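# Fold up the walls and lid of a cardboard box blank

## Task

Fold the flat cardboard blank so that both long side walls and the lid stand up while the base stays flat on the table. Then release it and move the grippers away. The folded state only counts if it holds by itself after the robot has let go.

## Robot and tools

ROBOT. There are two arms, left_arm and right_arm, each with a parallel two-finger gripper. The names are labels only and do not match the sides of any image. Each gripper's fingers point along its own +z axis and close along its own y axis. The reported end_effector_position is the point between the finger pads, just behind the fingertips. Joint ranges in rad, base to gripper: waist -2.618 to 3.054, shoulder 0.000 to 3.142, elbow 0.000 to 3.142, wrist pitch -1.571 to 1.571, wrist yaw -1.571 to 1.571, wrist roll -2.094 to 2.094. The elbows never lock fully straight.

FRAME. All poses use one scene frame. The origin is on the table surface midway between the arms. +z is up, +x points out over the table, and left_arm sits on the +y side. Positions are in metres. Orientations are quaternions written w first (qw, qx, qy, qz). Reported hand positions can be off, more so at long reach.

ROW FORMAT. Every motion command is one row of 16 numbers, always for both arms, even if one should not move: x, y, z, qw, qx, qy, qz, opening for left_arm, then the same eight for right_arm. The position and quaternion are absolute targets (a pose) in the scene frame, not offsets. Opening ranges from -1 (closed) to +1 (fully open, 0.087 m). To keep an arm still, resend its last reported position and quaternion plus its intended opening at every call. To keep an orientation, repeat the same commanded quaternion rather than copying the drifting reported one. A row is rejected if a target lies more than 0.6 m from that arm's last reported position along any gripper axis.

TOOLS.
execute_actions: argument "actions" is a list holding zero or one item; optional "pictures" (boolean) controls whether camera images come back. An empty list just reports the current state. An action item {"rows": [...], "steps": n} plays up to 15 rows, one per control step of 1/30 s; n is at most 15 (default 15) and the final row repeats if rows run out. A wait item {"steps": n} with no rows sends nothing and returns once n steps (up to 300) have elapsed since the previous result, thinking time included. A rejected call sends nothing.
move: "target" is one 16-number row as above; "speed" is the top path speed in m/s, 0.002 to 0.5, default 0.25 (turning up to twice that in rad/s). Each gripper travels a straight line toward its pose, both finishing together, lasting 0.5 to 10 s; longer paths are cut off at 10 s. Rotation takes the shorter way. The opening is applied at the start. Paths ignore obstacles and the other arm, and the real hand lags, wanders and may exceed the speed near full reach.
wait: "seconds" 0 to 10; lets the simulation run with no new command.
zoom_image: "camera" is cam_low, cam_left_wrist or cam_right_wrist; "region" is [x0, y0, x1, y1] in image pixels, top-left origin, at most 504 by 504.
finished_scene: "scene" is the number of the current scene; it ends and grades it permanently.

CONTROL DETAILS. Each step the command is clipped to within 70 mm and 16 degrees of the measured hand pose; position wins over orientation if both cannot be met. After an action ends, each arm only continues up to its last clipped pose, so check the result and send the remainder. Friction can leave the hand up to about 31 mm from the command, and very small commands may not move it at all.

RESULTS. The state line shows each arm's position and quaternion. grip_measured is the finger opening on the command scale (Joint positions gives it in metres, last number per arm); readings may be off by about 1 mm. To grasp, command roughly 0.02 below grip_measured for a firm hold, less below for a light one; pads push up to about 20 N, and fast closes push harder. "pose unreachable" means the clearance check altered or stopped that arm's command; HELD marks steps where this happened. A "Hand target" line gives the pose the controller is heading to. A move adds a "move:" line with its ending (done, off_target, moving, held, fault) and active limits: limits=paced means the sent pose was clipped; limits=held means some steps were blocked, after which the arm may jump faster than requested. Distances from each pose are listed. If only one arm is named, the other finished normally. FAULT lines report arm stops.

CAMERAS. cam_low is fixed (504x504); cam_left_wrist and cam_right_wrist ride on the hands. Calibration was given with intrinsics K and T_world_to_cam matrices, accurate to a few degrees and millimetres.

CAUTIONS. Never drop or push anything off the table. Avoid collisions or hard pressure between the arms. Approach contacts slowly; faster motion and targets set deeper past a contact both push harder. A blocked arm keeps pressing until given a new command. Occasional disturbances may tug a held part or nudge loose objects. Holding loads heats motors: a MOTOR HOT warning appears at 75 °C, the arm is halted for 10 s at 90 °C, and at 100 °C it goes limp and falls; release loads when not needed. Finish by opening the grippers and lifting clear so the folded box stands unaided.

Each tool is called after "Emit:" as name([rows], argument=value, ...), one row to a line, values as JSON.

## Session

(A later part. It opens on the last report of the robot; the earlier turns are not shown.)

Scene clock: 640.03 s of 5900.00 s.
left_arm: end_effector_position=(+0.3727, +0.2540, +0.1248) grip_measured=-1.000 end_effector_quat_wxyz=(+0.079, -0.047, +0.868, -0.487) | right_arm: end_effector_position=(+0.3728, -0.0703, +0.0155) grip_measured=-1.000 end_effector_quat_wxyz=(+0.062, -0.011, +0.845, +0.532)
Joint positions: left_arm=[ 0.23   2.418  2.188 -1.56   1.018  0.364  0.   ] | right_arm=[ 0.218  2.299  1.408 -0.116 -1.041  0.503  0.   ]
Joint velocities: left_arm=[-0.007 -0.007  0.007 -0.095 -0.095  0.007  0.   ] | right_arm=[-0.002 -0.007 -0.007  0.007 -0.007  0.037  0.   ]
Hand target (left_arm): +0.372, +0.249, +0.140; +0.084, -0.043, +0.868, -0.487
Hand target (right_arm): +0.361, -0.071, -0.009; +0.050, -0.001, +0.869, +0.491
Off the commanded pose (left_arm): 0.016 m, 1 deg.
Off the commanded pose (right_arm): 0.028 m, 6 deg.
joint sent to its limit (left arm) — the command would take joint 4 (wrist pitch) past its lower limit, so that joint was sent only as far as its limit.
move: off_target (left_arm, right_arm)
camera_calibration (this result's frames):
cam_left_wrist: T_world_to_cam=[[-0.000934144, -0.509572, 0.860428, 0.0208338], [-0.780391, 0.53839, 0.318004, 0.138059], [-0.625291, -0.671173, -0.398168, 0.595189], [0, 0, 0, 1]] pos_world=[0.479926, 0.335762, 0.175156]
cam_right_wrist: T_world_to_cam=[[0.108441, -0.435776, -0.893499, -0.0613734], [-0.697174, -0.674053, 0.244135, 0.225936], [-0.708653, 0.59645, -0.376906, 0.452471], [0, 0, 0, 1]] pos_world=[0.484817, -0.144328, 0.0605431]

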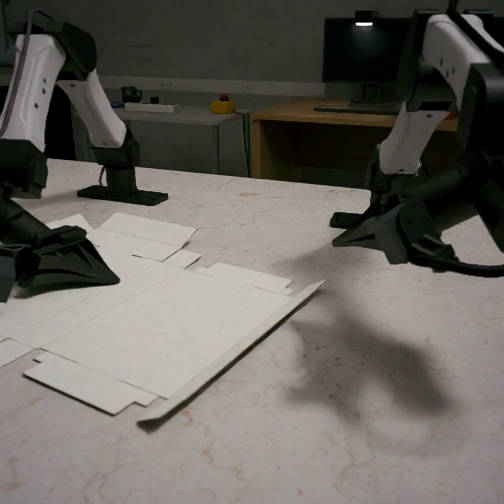

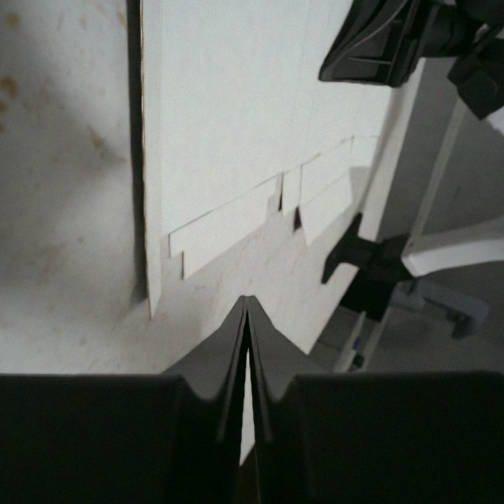

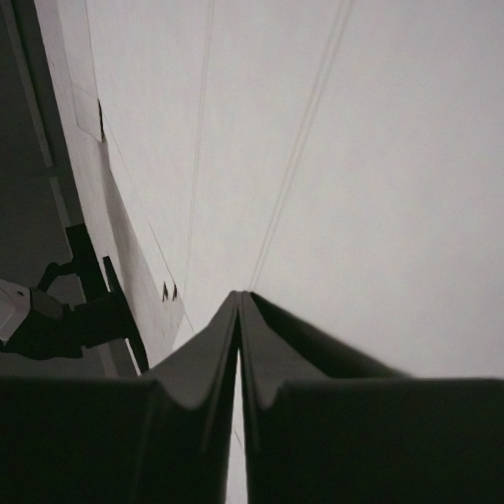

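Emit:
move(target=[0.48,0.08,0.07,0.15,0,0.99,0,-1,0.362,-0.07,-0.01,0.05,0,0.87,0.49,-1], speed=0.15)

Emit:
move(target=[0.48,0.08,-0.01,0.15,0,0.99,0,-1,0.362,-0.07,-0.01,0.05,0,0.87,0.49,-1], speed=0.05)

Emit:
move(target=[0.42,0.11,-0.01,0.15,0,0.99,0,-1,0.362,-0.07,-0.01,0.05,0,0.87,0.49,-1], speed=0.03)

Scene clock: 653.47 s of 5900.00 s.
left_arm: end_effector_position=(+0.4775, +0.0791, +0.0719) grip_measured=-1.000 end_effector_quat_wxyz=(+0.193, +0.006, +0.981, -0.024) | right_arm: end_effector_position=(+0.3719, -0.0697, +0.0155) grip_measured=-1.000 end_effector_quat_wxyz=(+0.060, -0.011, +0.845, +0.532)
Joint positions: left_arm=[-0.441  2.709  2.851 -1.327 -0.074 -0.296  0.   ] | right_arm=[ 0.22   2.298  1.408 -0.12  -1.041  0.504  0.   ]
Joint velocities: left_arm=[ 0.002 -0.007  0.002  0.007 -0.081  0.022  0.   ] | right_arm=[ 0.017 -0.002 -0.007  0.037  0.007 -0.081  0.   ]
Hand target (left_arm): +0.477, +0.079, +0.071; +0.192, +0.002, +0.981, -0.020
Hand target (right_arm): +0.361, -0.071, -0.009; +0.050, -0.001, +0.870, +0.491
Off the commanded pose (left_arm): 0.003 m, 6 deg.
Off the commanded pose (right_arm): 0.027 m, 6 deg.
elbow stopped short (left arm): the move would have taken joint 3 (elbow) straighter than the controller allows; a more bent joint 3 avoids this.
After step 90, 6.50 s passed at rest.
move: off_target (left_arm, right_arm)
camera_calibration (this result's frames):
cam_left_wrist: T_world_to_cam=[[-0.0275346, -0.998034, 0.0563054, 0.0864682], [-0.890493, 0.0500809, 0.452232, 0.412386], [-0.454163, -0.0376875, -0.890121, 0.425733], [0, 0, 0, 1]] pos_world=[0.56296, 0.0816903, 0.18759]
cam_right_wrist: T_world_to_cam=[[0.105845, -0.436089, -0.893657, -0.0600007], [-0.695204, -0.675021, 0.247058, 0.22491], [-0.710977, 0.595124, -0.374618, 0.452158], [0, 0, 0, 1]] pos_world=[0.484183, -0.143437, 0.0602006]

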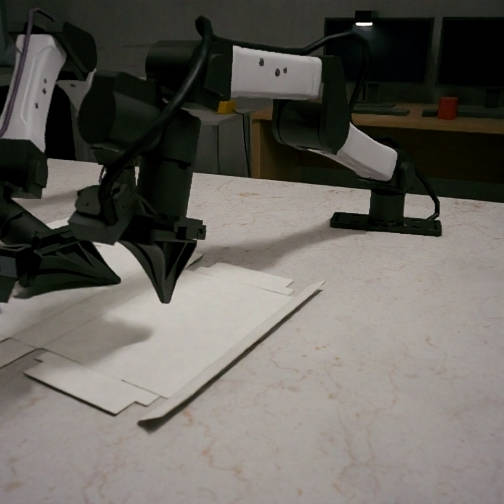

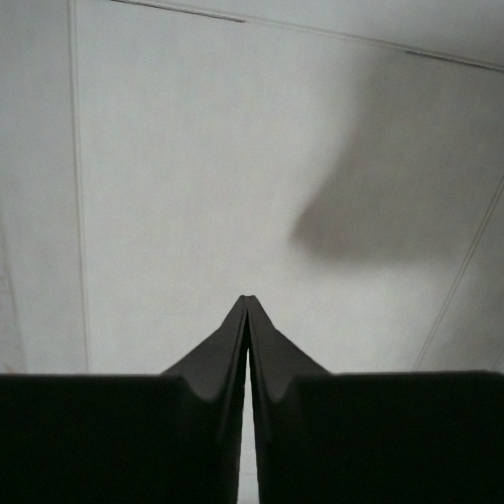

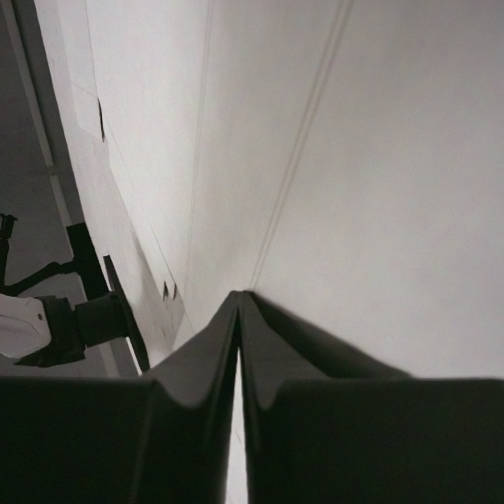

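Scene clock: 655.33 s of 5900.00 s.
left_arm: end_effector_position=(+0.4778, +0.0805, +0.0250) grip_measured=-1.000 end_effector_quat_wxyz=(+0.163, +0.004, +0.987, -0.009) | right_arm: end_effector_position=(+0.3711, -0.0692, +0.0155) grip_measured=-1.000 end_effector_quat_wxyz=(+0.058, -0.010, +0.845, +0.532)
Joint positions: left_arm=[-0.441  2.799  2.851 -1.304 -0.083 -0.301  0.   ] | right_arm=[ 0.221  2.298  1.408 -0.123 -1.043  0.505  0.   ]
Joint velocities: left_arm=[-0.017 -0.012 -0.012  0.007 -0.037 -0.007  0.   ] | right_arm=[-0.012 -0.002  0.017  0.022 -0.066 -0.022  0.   ]
Hand target (left_arm): +0.479, +0.080, -0.009; +0.150, -0.000, +0.989, -0.000
Hand target (right_arm): +0.361, -0.071, -0.009; +0.050, -0.001, +0.869, +0.491
Off the commanded pose (left_arm): 0.035 m, 2 deg.
Off the commanded pose (right_arm): 0.027 m, 6 deg.
move: off_target (left_arm, right_arm)
camera_calibration (this result's frames):
cam_left_wrist: T_world_to_cam=[[-0.0169756, -0.999419, 0.0295692, 0.0862976], [-0.861353, 0.0296349, 0.507142, 0.420161], [-0.507724, -0.0168605, -0.861355, 0.407412], [0, 0, 0, 1]] pos_world=[0.570225, 0.0806651, 0.135293]
cam_right_wrist: T_world_to_cam=[[0.103717, -0.435523, -0.894182, -0.0588437], [-0.693349, -0.676234, 0.248946, 0.223865], [-0.713099, 0.59416, -0.372107, 0.452044], [0, 0, 0, 1]] pos_world=[0.483671, -0.142829, 0.0598611]

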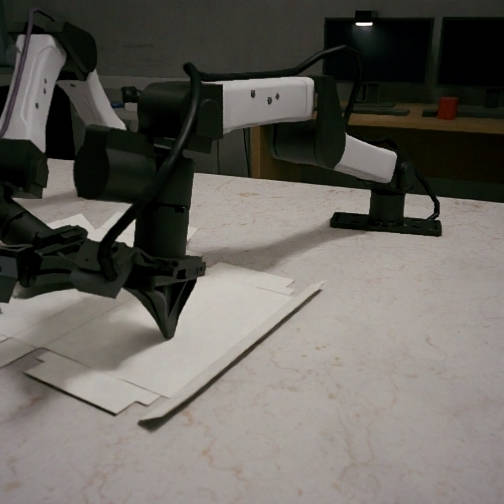

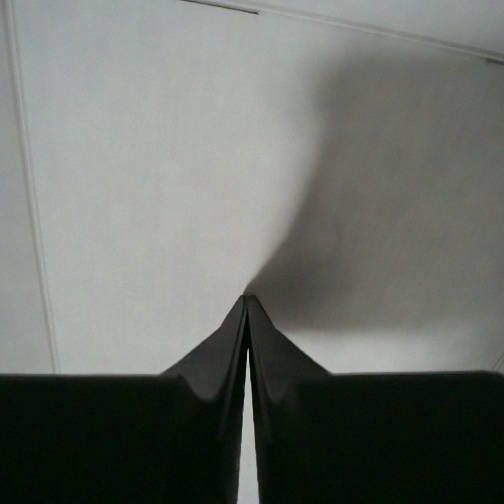

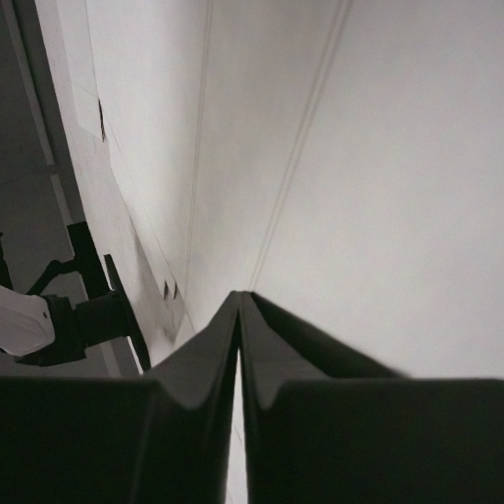

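Scene clock: 658.03 s of 5900.00 s.
left_arm: end_effector_position=(+0.4610, +0.0903, +0.0242) grip_measured=-1.000 end_effector_quat_wxyz=(+0.229, -0.003, +0.973, -0.027) | right_arm: end_effector_position=(+0.3676, -0.0679, +0.0156) grip_measured=-1.000 end_effector_quat_wxyz=(+0.050, -0.009, +0.845, +0.532)
Joint positions: left_arm=[-0.436  2.358  1.983 -0.739 -0.091 -0.302  0.   ] | right_arm=[ 0.225  2.298  1.408 -0.137 -1.047  0.505  0.   ]
Joint velocities: left_arm=[-0.002 -0.012 -0.017 -0.022  0.022 -0.037  0.   ] | right_arm=[ 0.002  0.012  0.007 -0.066  0.007 -0.037  0.   ]
Hand target (left_arm): +0.424, +0.109, -0.008; +0.150, -0.000, +0.989, -0.001
Hand target (right_arm): +0.361, -0.071, -0.009; +0.049, -0.001, +0.870, +0.491
Off the commanded pose (left_arm): 0.057 m, 10 deg.
Off the commanded pose (right_arm): 0.026 m, 6 deg.
move: off_target (left_arm, right_arm)
camera_calibration (this result's frames):
cam_left_wrist: T_world_to_cam=[[-0.0151218, -0.997797, 0.0646023, 0.0939538], [-0.921738, 0.0389511, 0.385851, 0.435741], [-0.387517, -0.0537117, -0.920296, 0.347759], [0, 0, 0, 1]] pos_world=[0.537823, 0.0954529, 0.145841]
cam_right_wrist: T_world_to_cam=[[0.0926927, -0.433901, -0.89618, -0.0536808], [-0.685084, -0.680932, 0.258826, 0.218831], [-0.722543, 0.589967, -0.360376, 0.451757], [0, 0, 0, 1]] pos_world=[0.481307, -0.140805, 0.0580558]

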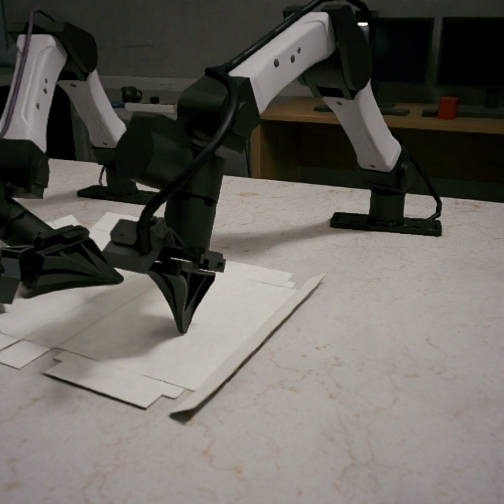

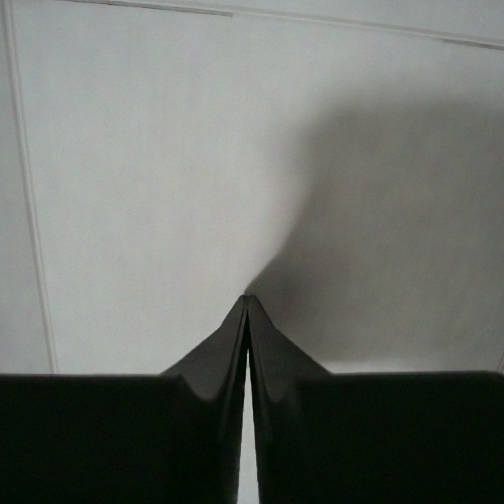

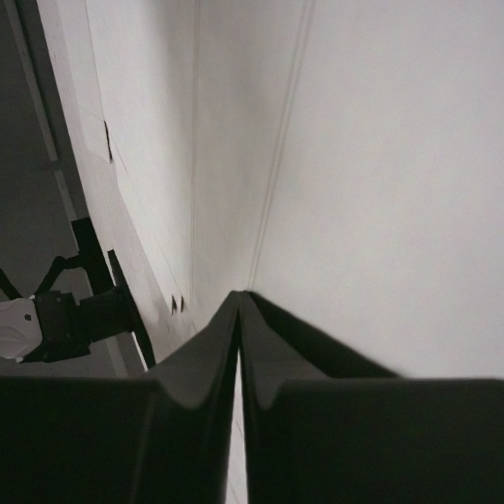

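Emit:
move(target=[0.39,0.12,-0.01,0.2,0,0.98,0,-1,0.362,-0.07,-0.01,0.05,0,0.87,0.49,-1], speed=0.03)

Emit:
move(target=[0.40,0.05,0.08,0.05,-0.02,0.92,-0.38,-1,0.362,-0.2,0.12,0.05,0,0.87,0.49,-1], speed=0.1)

Emit:
move(target=[0.39,-0.05,0.05,0.05,-0.02,0.92,-0.38,-1,0.37,-0.36,0.08,0.1,0.04,0.87,0.48,-1], speed=0.1)

Scene clock: 666.93 s of 5900.00 s.
left_arm: end_effector_position=(+0.4348, +0.1036, +0.0234) grip_measured=-1.000 end_effector_quat_wxyz=(+0.279, -0.009, +0.960, -0.031) | right_arm: end_effector_position=(+0.3657, -0.0671, +0.0155) grip_measured=-1.000 end_effector_quat_wxyz=(+0.046, -0.009, +0.845, +0.533)
Joint positions: left_arm=[-0.436  2.149  1.593 -0.457 -0.116 -0.302  0.   ] | right_arm=[ 0.227  2.298  1.408 -0.145 -1.05   0.503  0.   ]
Joint velocities: left_arm=[-0.012  0.012 -0.007  0.022 -0.007  0.022  0.   ] | right_arm=[ 0.002 -0.007  0.002  0.007 -0.007 -0.007  0.   ]
Hand target (left_arm): +0.393, +0.120, -0.009; +0.200, -0.000, +0.980, -0.001
Hand target (right_arm): +0.361, -0.071, -0.009; +0.049, -0.001, +0.870, +0.491
Off the commanded pose (left_arm): 0.058 m, 10 deg.
Off the commanded pose (right_arm): 0.026 m, 6 deg.
After step 90, 2.87 s passed at rest.
move: off_target (left_arm, right_arm)
camera_calibration (this result's frames):
cam_left_wrist: T_world_to_cam=[[-0.00999778, -0.997224, 0.0737874, 0.104343], [-0.956804, 0.0309823, 0.289079, 0.429702], [-0.290562, -0.0677099, -0.954457, 0.297675], [0, 0, 0, 1]] pos_world=[0.498677, 0.110895, 0.152201]
cam_right_wrist: T_world_to_cam=[[0.088677, -0.433011, -0.897016, -0.051631], [-0.680429, -0.684022, 0.262928, 0.216107], [-0.727429, 0.58704, -0.35529, 0.451436], [0, 0, 0, 1]] pos_world=[0.480011, -0.139546, 0.0572562]

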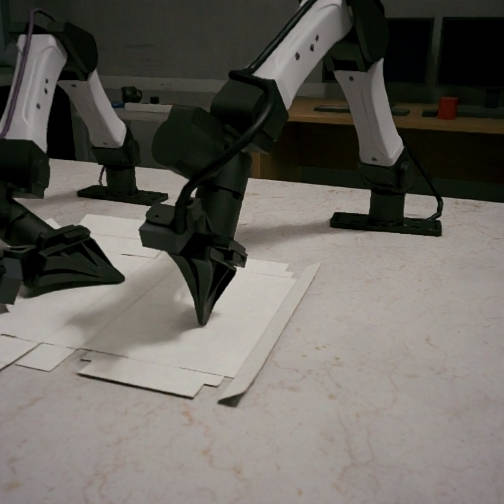

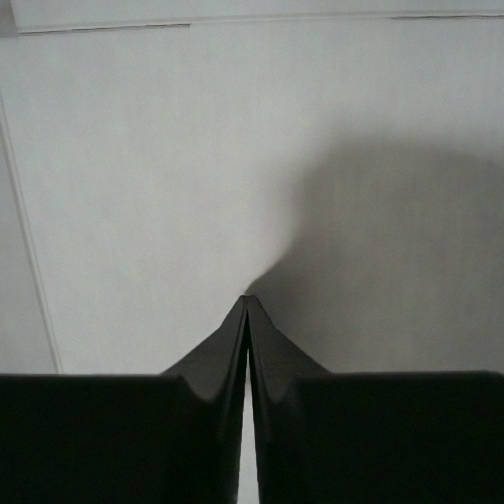

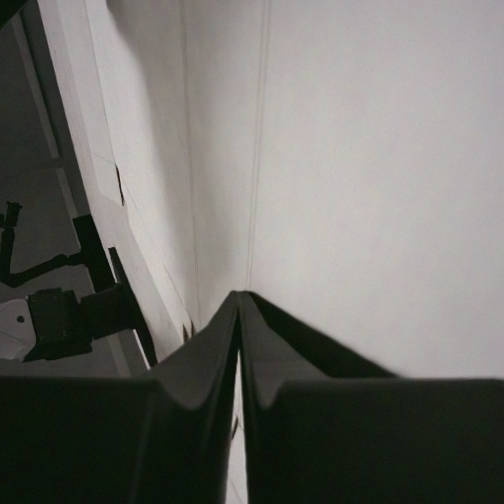

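Scene clock: 671.63 s of 5900.00 s.
left_arm: end_effector_position=(+0.3954, +0.0482, +0.0810) grip_measured=-1.000 end_effector_quat_wxyz=(+0.057, -0.014, +0.924, -0.378) | right_arm: end_effector_position=(+0.3553, -0.1946, +0.1080) grip_measured=-1.000 end_effector_quat_wxyz=(+0.035, +0.009, +0.869, +0.493)
Joint positions: left_arm=[-0.289  2.296  1.93  -0.888  0.731 -0.323  0.   ] | right_arm=[-0.055  2.168  1.695 -1.084 -1.035 -0.044  0.   ]
Joint velocities: left_arm=[ 0.007 -0.012 -0.002 -0.037  0.007  0.037  0.   ] | right_arm=[ 0.002  0.002  0.002 -0.066  0.037 -0.022  0.   ]
Hand target (left_arm): +0.398, +0.051, +0.081; +0.052, -0.021, +0.923, -0.381
Hand target (right_arm): +0.359, -0.199, +0.119; +0.052, +0.001, +0.870, +0.490
Off the commanded pose (left_arm): 0.005 m, 1 deg.
Off the commanded pose (right_arm): 0.015 m, 2 deg.
move: off_target (right_arm)
camera_calibration (this result's frames):
cam_left_wrist: T_world_to_cam=[[-0.0206317, -0.703967, 0.709932, -0.0169791], [-0.73509, 0.491975, 0.466479, 0.252794], [-0.677655, -0.51224, -0.52763, 0.477301], [0, 0, 0, 1]] pos_world=[0.508922, 0.108172, 0.145969]
cam_right_wrist: T_world_to_cam=[[0.0437117, -0.514311, -0.856489, -0.0272326], [-0.683877, -0.640368, 0.34963, 0.0978541], [-0.728287, 0.57045, -0.379717, 0.551269], [0, 0, 0, 1]] pos_world=[0.469592, -0.265815, 0.151789]

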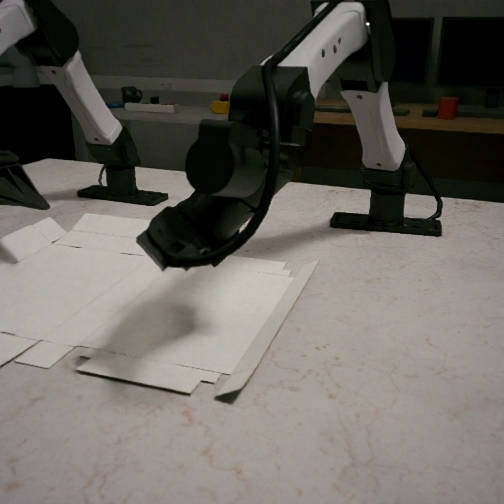

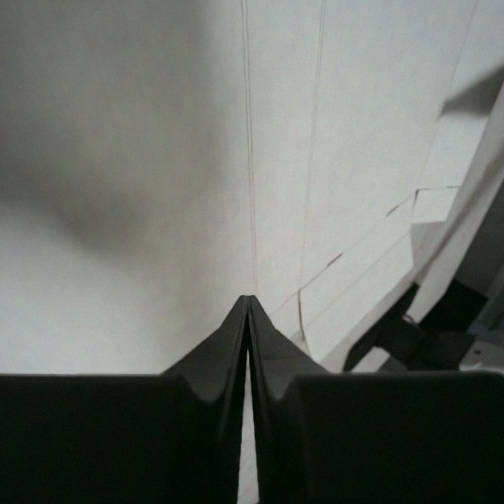

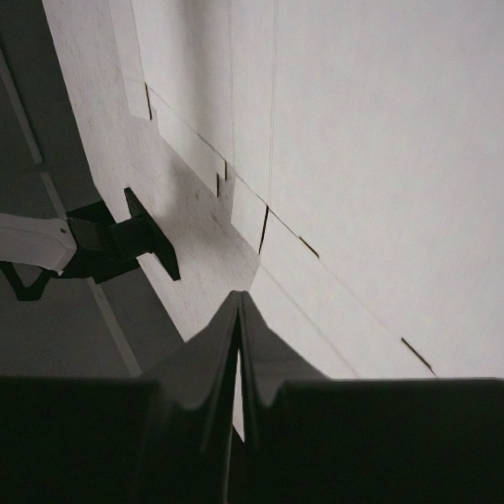

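Scene clock: 673.80 s of 5900.00 s.
left_arm: end_effector_position=(+0.3864, -0.0461, +0.0552) grip_measured=-1.000 end_effector_quat_wxyz=(+0.045, -0.019, +0.923, -0.382) | right_arm: end_effector_position=(+0.3676, -0.3568, +0.0815) grip_measured=-1.000 end_effector_quat_wxyz=(+0.103, +0.043, +0.870, +0.480)
Joint positions: left_arm=[-0.481  2.363  1.921 -0.678  0.672 -0.563  0.   ] | right_arm=[-0.431  2.408  2.002 -1.466 -0.998 -0.517  0.   ]
Joint velocities: left_arm=[-0.002 -0.007 -0.007  0.037  0.051  0.022  0.   ] | right_arm=[ 0.002 -0.007  0.002 -0.066 -0.051 -0.066  0.   ]
Hand target (left_arm): +0.389, -0.050, +0.051; +0.049, -0.020, +0.923, -0.382
Hand target (right_arm): +0.369, -0.360, +0.080; +0.102, +0.041, +0.871, +0.479
Off the commanded pose (left_arm): 0.007 m, 1 deg.
Off the commanded pose (right_arm): 0.004 m, 0 deg.
move: done
camera_calibration (this result's frames):
cam_left_wrist: T_world_to_cam=[[-0.00334876, -0.698346, 0.715753, -0.0719398], [-0.723567, 0.495743, 0.480302, 0.299593], [-0.690246, -0.516287, -0.50696, 0.412823], [0, 0, 0, 1]] pos_world=[0.501484, 0.0143752, 0.116881]
cam_right_wrist: T_world_to_cam=[[0.0489505, -0.539639, -0.840472, -0.146172], [-0.785943, -0.540088, 0.300997, 0.0889461], [-0.616359, 0.645829, -0.450563, 0.634232], [0, 0, 0, 1]] pos_world=[0.467976, -0.440447, 0.136135]

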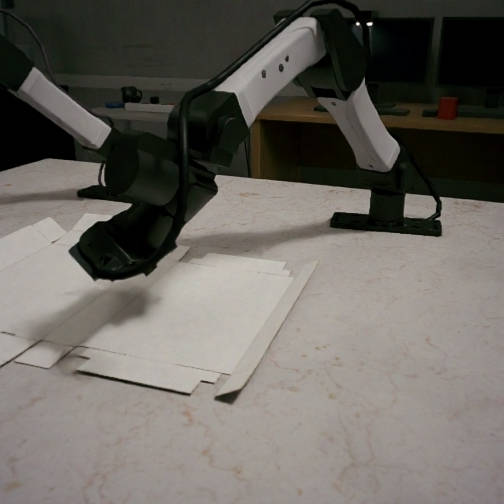

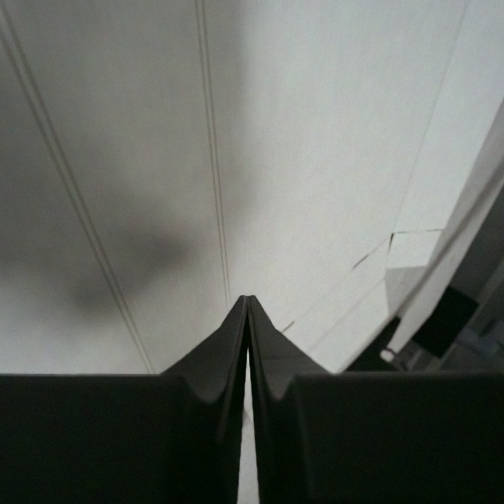

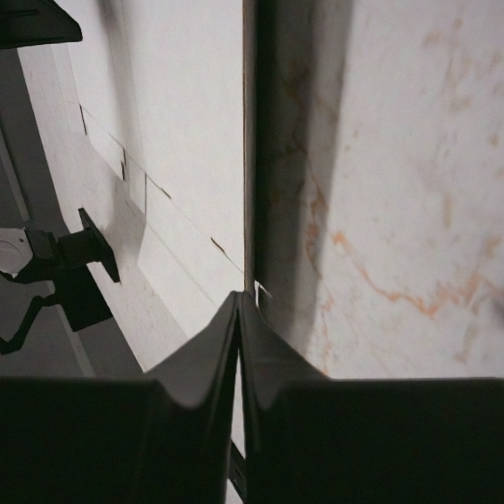

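Emit:
move(target=[0.385,-0.045,-0.03,0.05,-0.02,0.92,-0.38,-1,0.37,-0.34,0.01,0.1,0.04,0.87,0.48,-1], speed=0.05)

Emit:
move(target=[0.385,-0.045,-0.03,0.05,-0.02,0.92,-0.38,-1,0.37,-0.22,0.02,0.05,0.02,0.86,0.51,-1], speed=0.03)

Scene clock: 683.83 s of 5900.00 s.
left_arm: end_effector_position=(+0.3905, -0.0559, +0.0229) grip_measured=-1.000 end_effector_quat_wxyz=(+0.068, +0.003, +0.904, -0.422) | right_arm: end_effector_position=(+0.3729, -0.3467, +0.0172) grip_measured=-1.000 end_effector_quat_wxyz=(+0.109, +0.036, +0.873, +0.474)
Joint positions: left_arm=[-0.481  2.393  1.787 -0.422  0.735 -0.57   0.   ] | right_arm=[-0.403  2.46   1.847 -1.201 -0.998 -0.472  0.   ]
Joint velocities: left_arm=[ 0.002 -0.017  0.007  0.022  0.037 -0.066  0.   ] | right_arm=[-0.017 -0.012  0.007  0.037  0.022  0.037  0.   ]
Hand target (left_arm): +0.383, -0.044, -0.027; +0.049, -0.018, +0.923, -0.381
Hand target (right_arm): +0.371, -0.340, +0.010; +0.099, +0.040, +0.870, +0.481
Off the commanded pose (left_arm): 0.054 m, 6 deg.
Off the commanded pose (right_arm): 0.010 m, 1 deg.
After step 90, 4.97 s passed at rest.
move: off_target (left_arm)
camera_calibration (this result's frames):
cam_left_wrist: T_world_to_cam=[[-0.0664383, -0.633986, 0.770485, -0.0286985], [-0.737282, 0.551495, 0.390217, 0.33345], [-0.672311, -0.542139, -0.504067, 0.385746], [0, 0, 0, 1]] pos_world=[0.503281, 0.0070375, 0.0864356]
cam_right_wrist: T_world_to_cam=[[0.0646588, -0.551534, -0.831643, -0.205112], [-0.788215, -0.539324, 0.29639, 0.119101], [-0.611994, 0.636349, -0.4696, 0.597471], [0, 0, 0, 1]] pos_world=[0.472788, -0.429093, 0.0746919]

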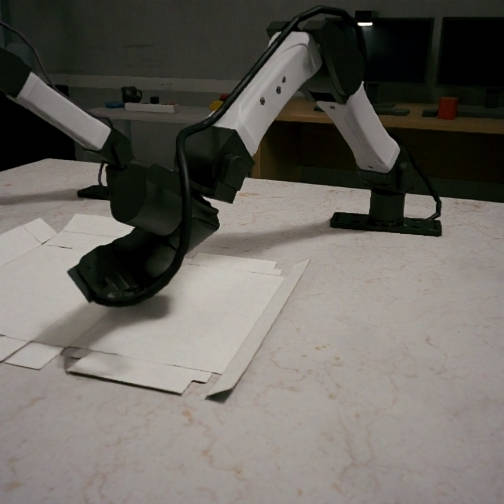

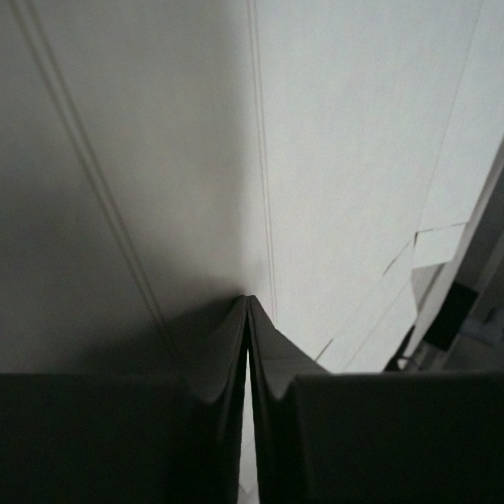

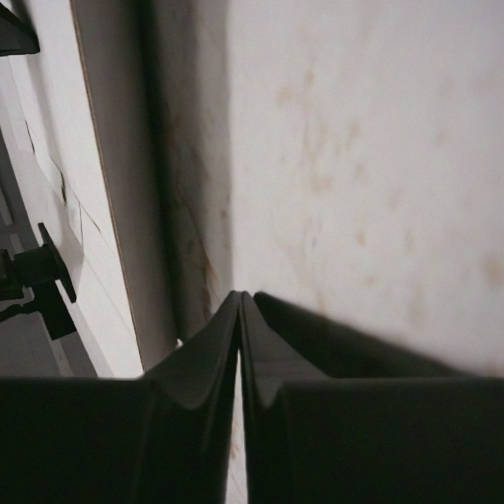

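Scene clock: 688.30 s of 5900.00 s.
left_arm: end_effector_position=(+0.3961, -0.0486, +0.0225) grip_measured=-1.000 end_effector_quat_wxyz=(+0.072, -0.005, +0.904, -0.422) | right_arm: end_effector_position=(+0.3757, -0.2422, +0.0153) grip_measured=-1.000 end_effector_quat_wxyz=(+0.057, +0.032, +0.864, +0.499)
Joint positions: left_arm=[-0.464  2.395  1.787 -0.418  0.736 -0.571  0.   ] | right_arm=[-0.171  2.385  1.667 -0.919 -1.052 -0.153  0.   ]
Joint velocities: left_arm=[ 0.002 -0.007 -0.007  0.022  0.007 -0.081  0.   ] | right_arm=[ 0.017  0.012 -0.017 -0.007  0.022 -0.007  0.   ]
Hand target (left_arm): +0.383, -0.043, -0.027; +0.049, -0.019, +0.923, -0.381
Hand target (right_arm): +0.371, -0.221, +0.020; +0.048, +0.019, +0.858, +0.510
Off the commanded pose (left_arm): 0.054 m, 6 deg.
Off the commanded pose (right_arm): 0.023 m, 2 deg.
move: off_target (left_arm, right_arm)
camera_calibration (this result's frames):
cam_left_wrist: T_world_to_cam=[[-0.0558781, -0.633963, 0.771342, -0.027611], [-0.747092, 0.539061, 0.38893, 0.337038], [-0.662367, -0.554531, -0.50375, 0.388701], [0, 0, 0, 1]] pos_world=[0.507719, 0.0163583, 0.0860213]
cam_right_wrist: T_world_to_cam=[[0.0265421, -0.502149, -0.864374, -0.122476], [-0.72724, -0.602966, 0.327955, 0.139413], [-0.68587, 0.619903, -0.381186, 0.554108], [0, 0, 0, 1]] pos_world=[0.484684, -0.320933, 0.059632]

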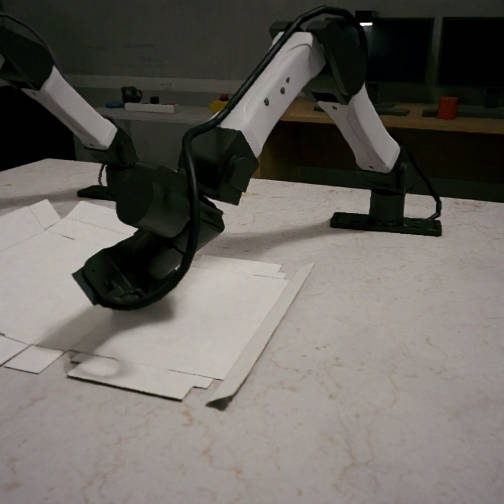

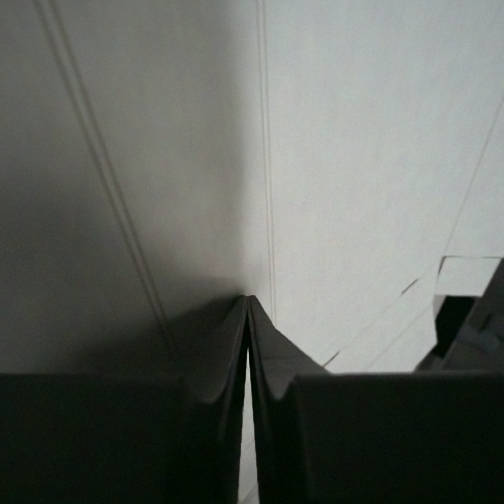

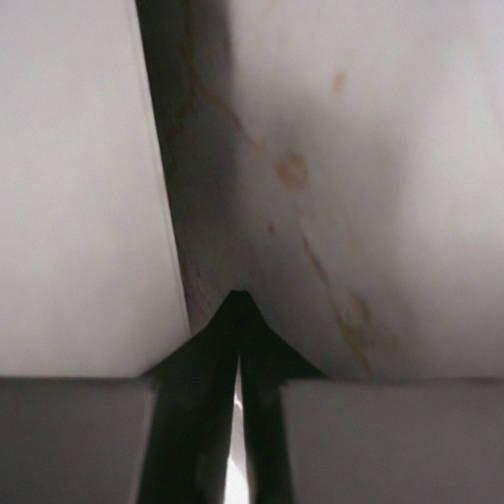

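Under base. Lift in an arc.

Emit:
move(target=[0.385,-0.05,-0.03,0.05,-0.02,0.92,-0.38,-1,0.38,-0.17,0.09,0.05,0.02,0.86,0.51,-1], speed=0.03)

Emit:
move(target=[0.385,-0.05,-0.03,0.05,-0.02,0.92,-0.38,-1,0.385,-0.09,0.13,0.05,0.02,0.86,0.51,-1], speed=0.03)

Scene clock: 695.77 s of 5900.00 s.
left_arm: end_effector_position=(+0.3987, -0.0482, +0.0232) grip_measured=-1.000 end_effector_quat_wxyz=(+0.077, -0.007, +0.904, -0.421) | right_arm: end_effector_position=(+0.3772, -0.1773, +0.0754) grip_measured=-1.000 end_effector_quat_wxyz=(+0.036, +0.031, +0.863, +0.503)
Joint positions: left_arm=[-0.463  2.393  1.787 -0.41   0.729 -0.575  0.   ] | right_arm=[-0.02   2.244  1.666 -0.869 -1.052  0.106  0.   ]
Joint velocities: left_arm=[-0.032  0.007 -0.012  0.007  0.022 -0.007  0.   ] | right_arm=[-0.002  0.027 -0.002  0.007  0.037 -0.051  0.   ]
Hand target (left_arm): +0.383, -0.048, -0.027; +0.050, -0.018, +0.923, -0.381
Hand target (right_arm): +0.380, -0.170, +0.090; +0.049, +0.019, +0.859, +0.510
Off the commanded pose (left_arm): 0.055 m, 6 deg.
Off the commanded pose (right_arm): 0.017 m, 2 deg.
After step 90, 0.70 s passed at rest.
move: off_target (left_arm, right_arm)
camera_calibration (this result's frames):
cam_left_wrist: T_world_to_cam=[[-0.0567889, -0.635666, 0.769873, -0.0273983], [-0.754072, 0.532691, 0.384207, 0.341025], [-0.654332, -0.558721, -0.509589, 0.387695], [0, 0, 0, 1]] pos_world=[0.509283, 0.0175359, 0.0876337]
cam_right_wrist: T_world_to_cam=[[0.00796068, -0.494804, -0.868968, -0.0292967], [-0.701743, -0.621844, 0.347659, 0.145412], [-0.712386, 0.607025, -0.352176, 0.543425], [0, 0, 0, 1]] pos_world=[0.489403, -0.253945, 0.115369]

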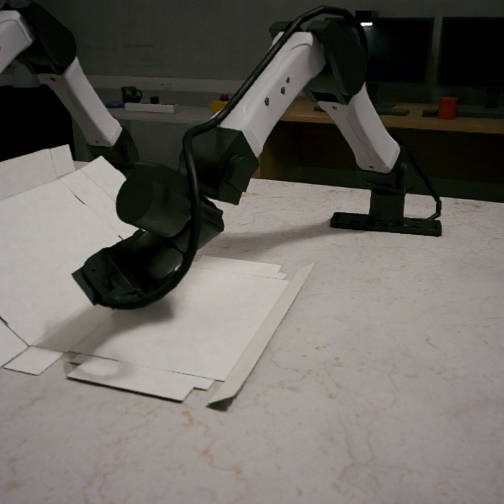

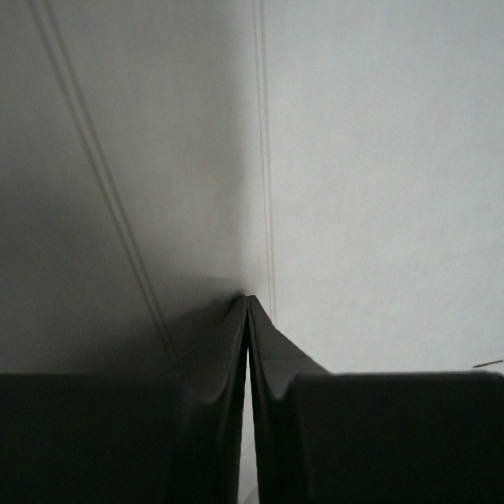

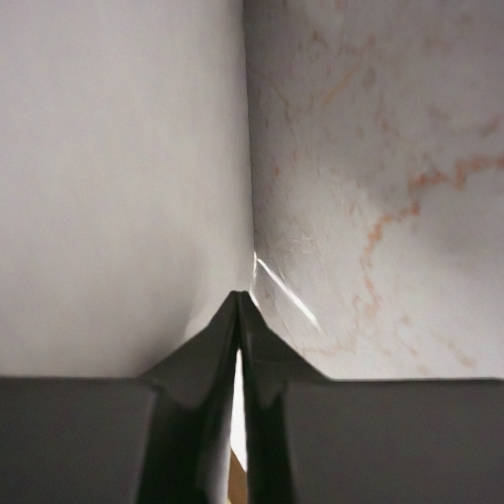

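Scene clock: 699.47 s of 5900.00 s.
left_arm: end_effector_position=(+0.3988, -0.0488, +0.0247) grip_measured=-1.000 end_effector_quat_wxyz=(+0.077, -0.006, +0.902, -0.425) | right_arm: end_effector_position=(+0.3801, -0.1032, +0.1119) grip_measured=-1.000 end_effector_quat_wxyz=(+0.027, +0.041, +0.864, +0.501)
Joint positions: left_arm=[-0.462  2.393  1.787 -0.406  0.738 -0.577  0.   ] | right_arm=[ 0.15   2.164  1.666 -0.689 -1.004  0.441  0.   ]
Joint velocities: left_arm=[-0.007  0.002 -0.002 -0.066 -0.066  0.037  0.   ] | right_arm=[ 0.002 -0.002  0.007 -0.066  0.081 -0.007  0.   ]
Hand target (left_arm): +0.382, -0.047, -0.027; +0.049, -0.018, +0.923, -0.381
Hand target (right_arm): +0.384, -0.091, +0.130; +0.048, +0.019, +0.859, +0.510
Off the commanded pose (left_arm): 0.056 m, 7 deg.
Off the commanded pose (right_arm): 0.023 m, 4 deg.
move: off_target (left_arm, right_arm)
camera_calibration (this result's frames):
cam_left_wrist: T_world_to_cam=[[-0.0585954, -0.628215, 0.77583, -0.0279848], [-0.752681, 0.538323, 0.379051, 0.34072], [-0.655773, -0.561742, -0.504389, 0.388462], [0, 0, 0, 1]] pos_world=[0.509557, 0.0172178, 0.0884974]
cam_right_wrist: T_world_to_cam=[[-0.0198859, -0.498187, -0.866842, 0.0490157], [-0.697156, -0.614553, 0.369186, 0.177496], [-0.716643, 0.611666, -0.335093, 0.513497], [0, 0, 0, 1]] pos_world=[0.492711, -0.180588, 0.149029]

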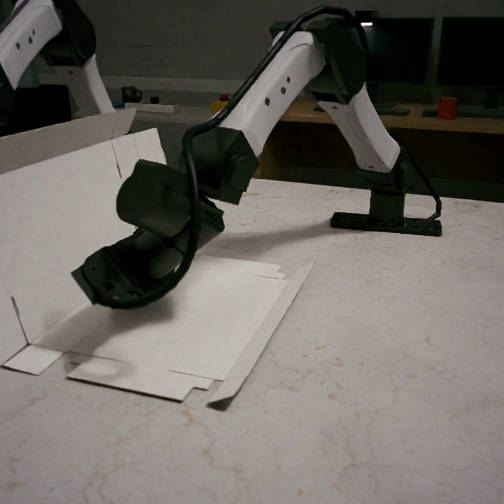

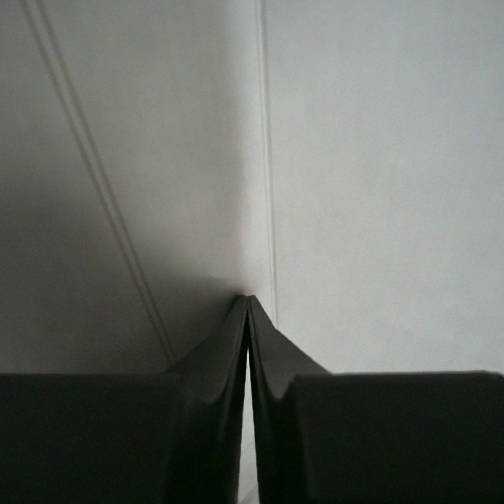

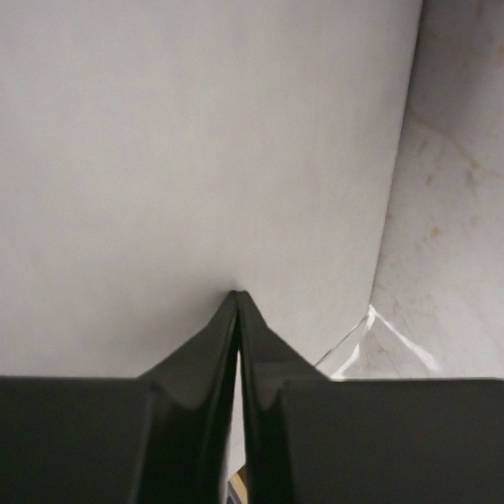

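Emit:
move(target=[0.385,-0.05,-0.03,0.05,-0.02,0.86,-0.51,-1,0.385,-0.02,0.14,0.05,0.02,0.88,0.47,-1], speed=0.03)

Scene clock: 707.17 s of 5900.00 s.
left_arm: end_effector_position=(+0.4013, -0.0478, +0.0356) grip_measured=-1.000 end_effector_quat_wxyz=(+0.088, +0.018, +0.829, -0.552) | right_arm: end_effector_position=(+0.3849, -0.0380, +0.1299) grip_measured=-1.000 end_effector_quat_wxyz=(+0.048, +0.035, +0.890, +0.452)
Joint positions: left_arm=[-0.404  2.408  1.625  0.005  1.009 -0.695  0.   ] | right_arm=[ 0.316  2.164  1.79  -0.663 -0.822  0.613  0.   ]
Joint velocities: left_arm=[ 0.017  0.002 -0.002  0.007 -0.007  0.007  0.   ] | right_arm=[-0.017  0.007 -0.007 -0.022  0.007  0.007  0.   ]
Hand target (left_arm): +0.381, -0.046, -0.027; +0.049, -0.016, +0.860, -0.508
Hand target (right_arm): +0.385, -0.021, +0.140; +0.049, +0.019, +0.881, +0.470
Off the commanded pose (left_arm): 0.068 m, 9 deg.
Off the commanded pose (right_arm): 0.021 m, 3 deg.
After step 90, 1.10 s passed at rest.
move: off_target (left_arm, right_arm)
camera_calibration (this result's frames):
cam_left_wrist: T_world_to_cam=[[-0.132368, -0.376358, 0.91697, 0.000943965], [-0.735744, 0.657218, 0.163539, 0.344469], [-0.664198, -0.653008, -0.363898, 0.390216], [0, 0, 0, 1]] pos_world=[0.512746, 0.0287782, 0.084799]
cam_right_wrist: T_world_to_cam=[[0.00600254, -0.59084, -0.806766, 0.0759531], [-0.717356, -0.564624, 0.408168, 0.218902], [-0.696681, 0.576288, -0.427232, 0.486045], [0, 0, 0, 1]] pos_world=[0.495194, -0.111629, 0.179581]

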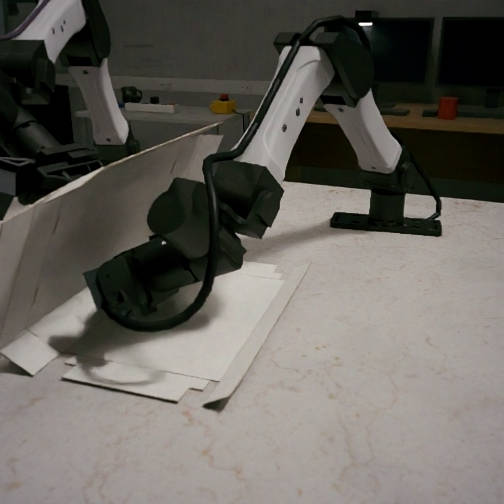

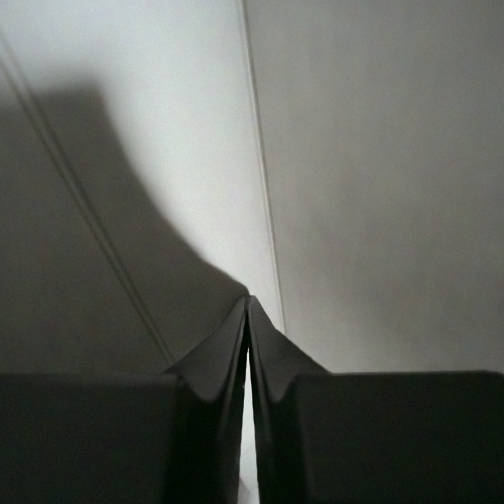

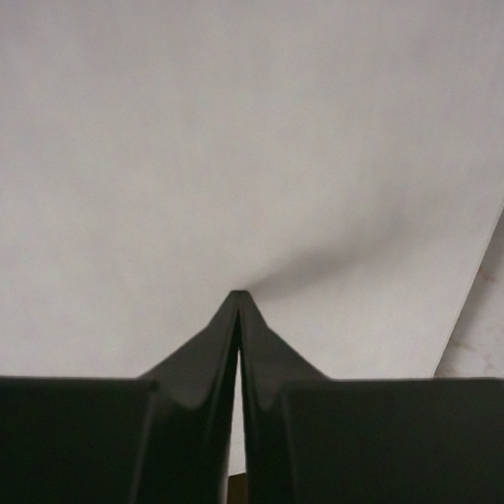

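Emit:
move(target=[0.385,-0.05,-0.03,0.05,-0.02,0.86,-0.51,-1,0.385,0.01,0.1,0.05,0.02,0.92,0.38,-1], speed=0.03)

Scene clock: 716.40 s of 5900.00 s.
left_arm: end_effector_position=(+0.4007, -0.0464, +0.0327) grip_measured=-1.000 end_effector_quat_wxyz=(+0.083, +0.015, +0.826, -0.557) | right_arm: end_effector_position=(+0.3843, -0.0116, +0.1106) grip_measured=-1.000 end_effector_quat_wxyz=(+0.048, +0.033, +0.924, +0.377)
Joint positions: left_arm=[-0.4    2.419  1.623  0.017  1.024 -0.705  0.   ] | right_arm=[ 0.409  2.245  1.941 -0.787 -0.642  0.625  0.   ]
Joint velocities: left_arm=[-0.002  0.012 -0.012 -0.022 -0.051 -0.007  0.   ] | right_arm=[-0.007 -0.002  0.007 -0.007 -0.007 -0.037  0.   ]
Hand target (left_arm): +0.381, -0.046, -0.027; +0.049, -0.017, +0.859, -0.509
Hand target (right_arm): +0.385, +0.009, +0.101; +0.050, +0.021, +0.923, +0.381
Off the commanded pose (left_arm): 0.065 m, 9 deg.
Off the commanded pose (right_arm): 0.024 m, 2 deg.
After step 90, 3.17 s passed at rest.
move: off_target (left_arm, right_arm)
camera_calibration (this result's frames):
cam_left_wrist: T_world_to_cam=[[-0.121108, -0.365884, 0.922747, -0.000217693], [-0.732124, 0.660666, 0.165876, 0.342274], [-0.670319, -0.655476, -0.347884, 0.391497], [0, 0, 0, 1]] pos_world=[0.512989, 0.0304085, 0.0796216]
cam_right_wrist: T_world_to_cam=[[-0.00113044, -0.715337, -0.698779, 0.0653344], [-0.715254, -0.487773, 0.500488, 0.231085], [-0.698863, 0.50037, -0.511096, 0.471396], [0, 0, 0, 1]] pos_world=[0.4948, -0.0764196, 0.170928]

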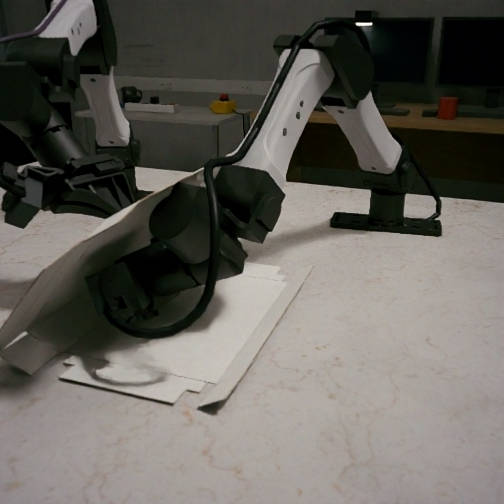

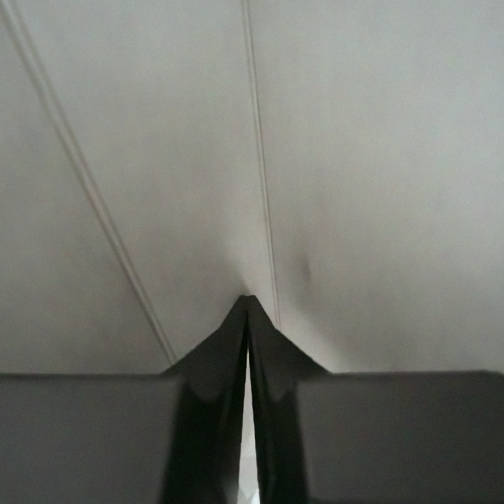

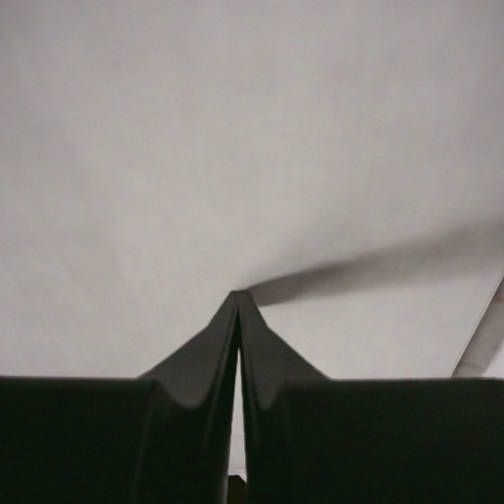

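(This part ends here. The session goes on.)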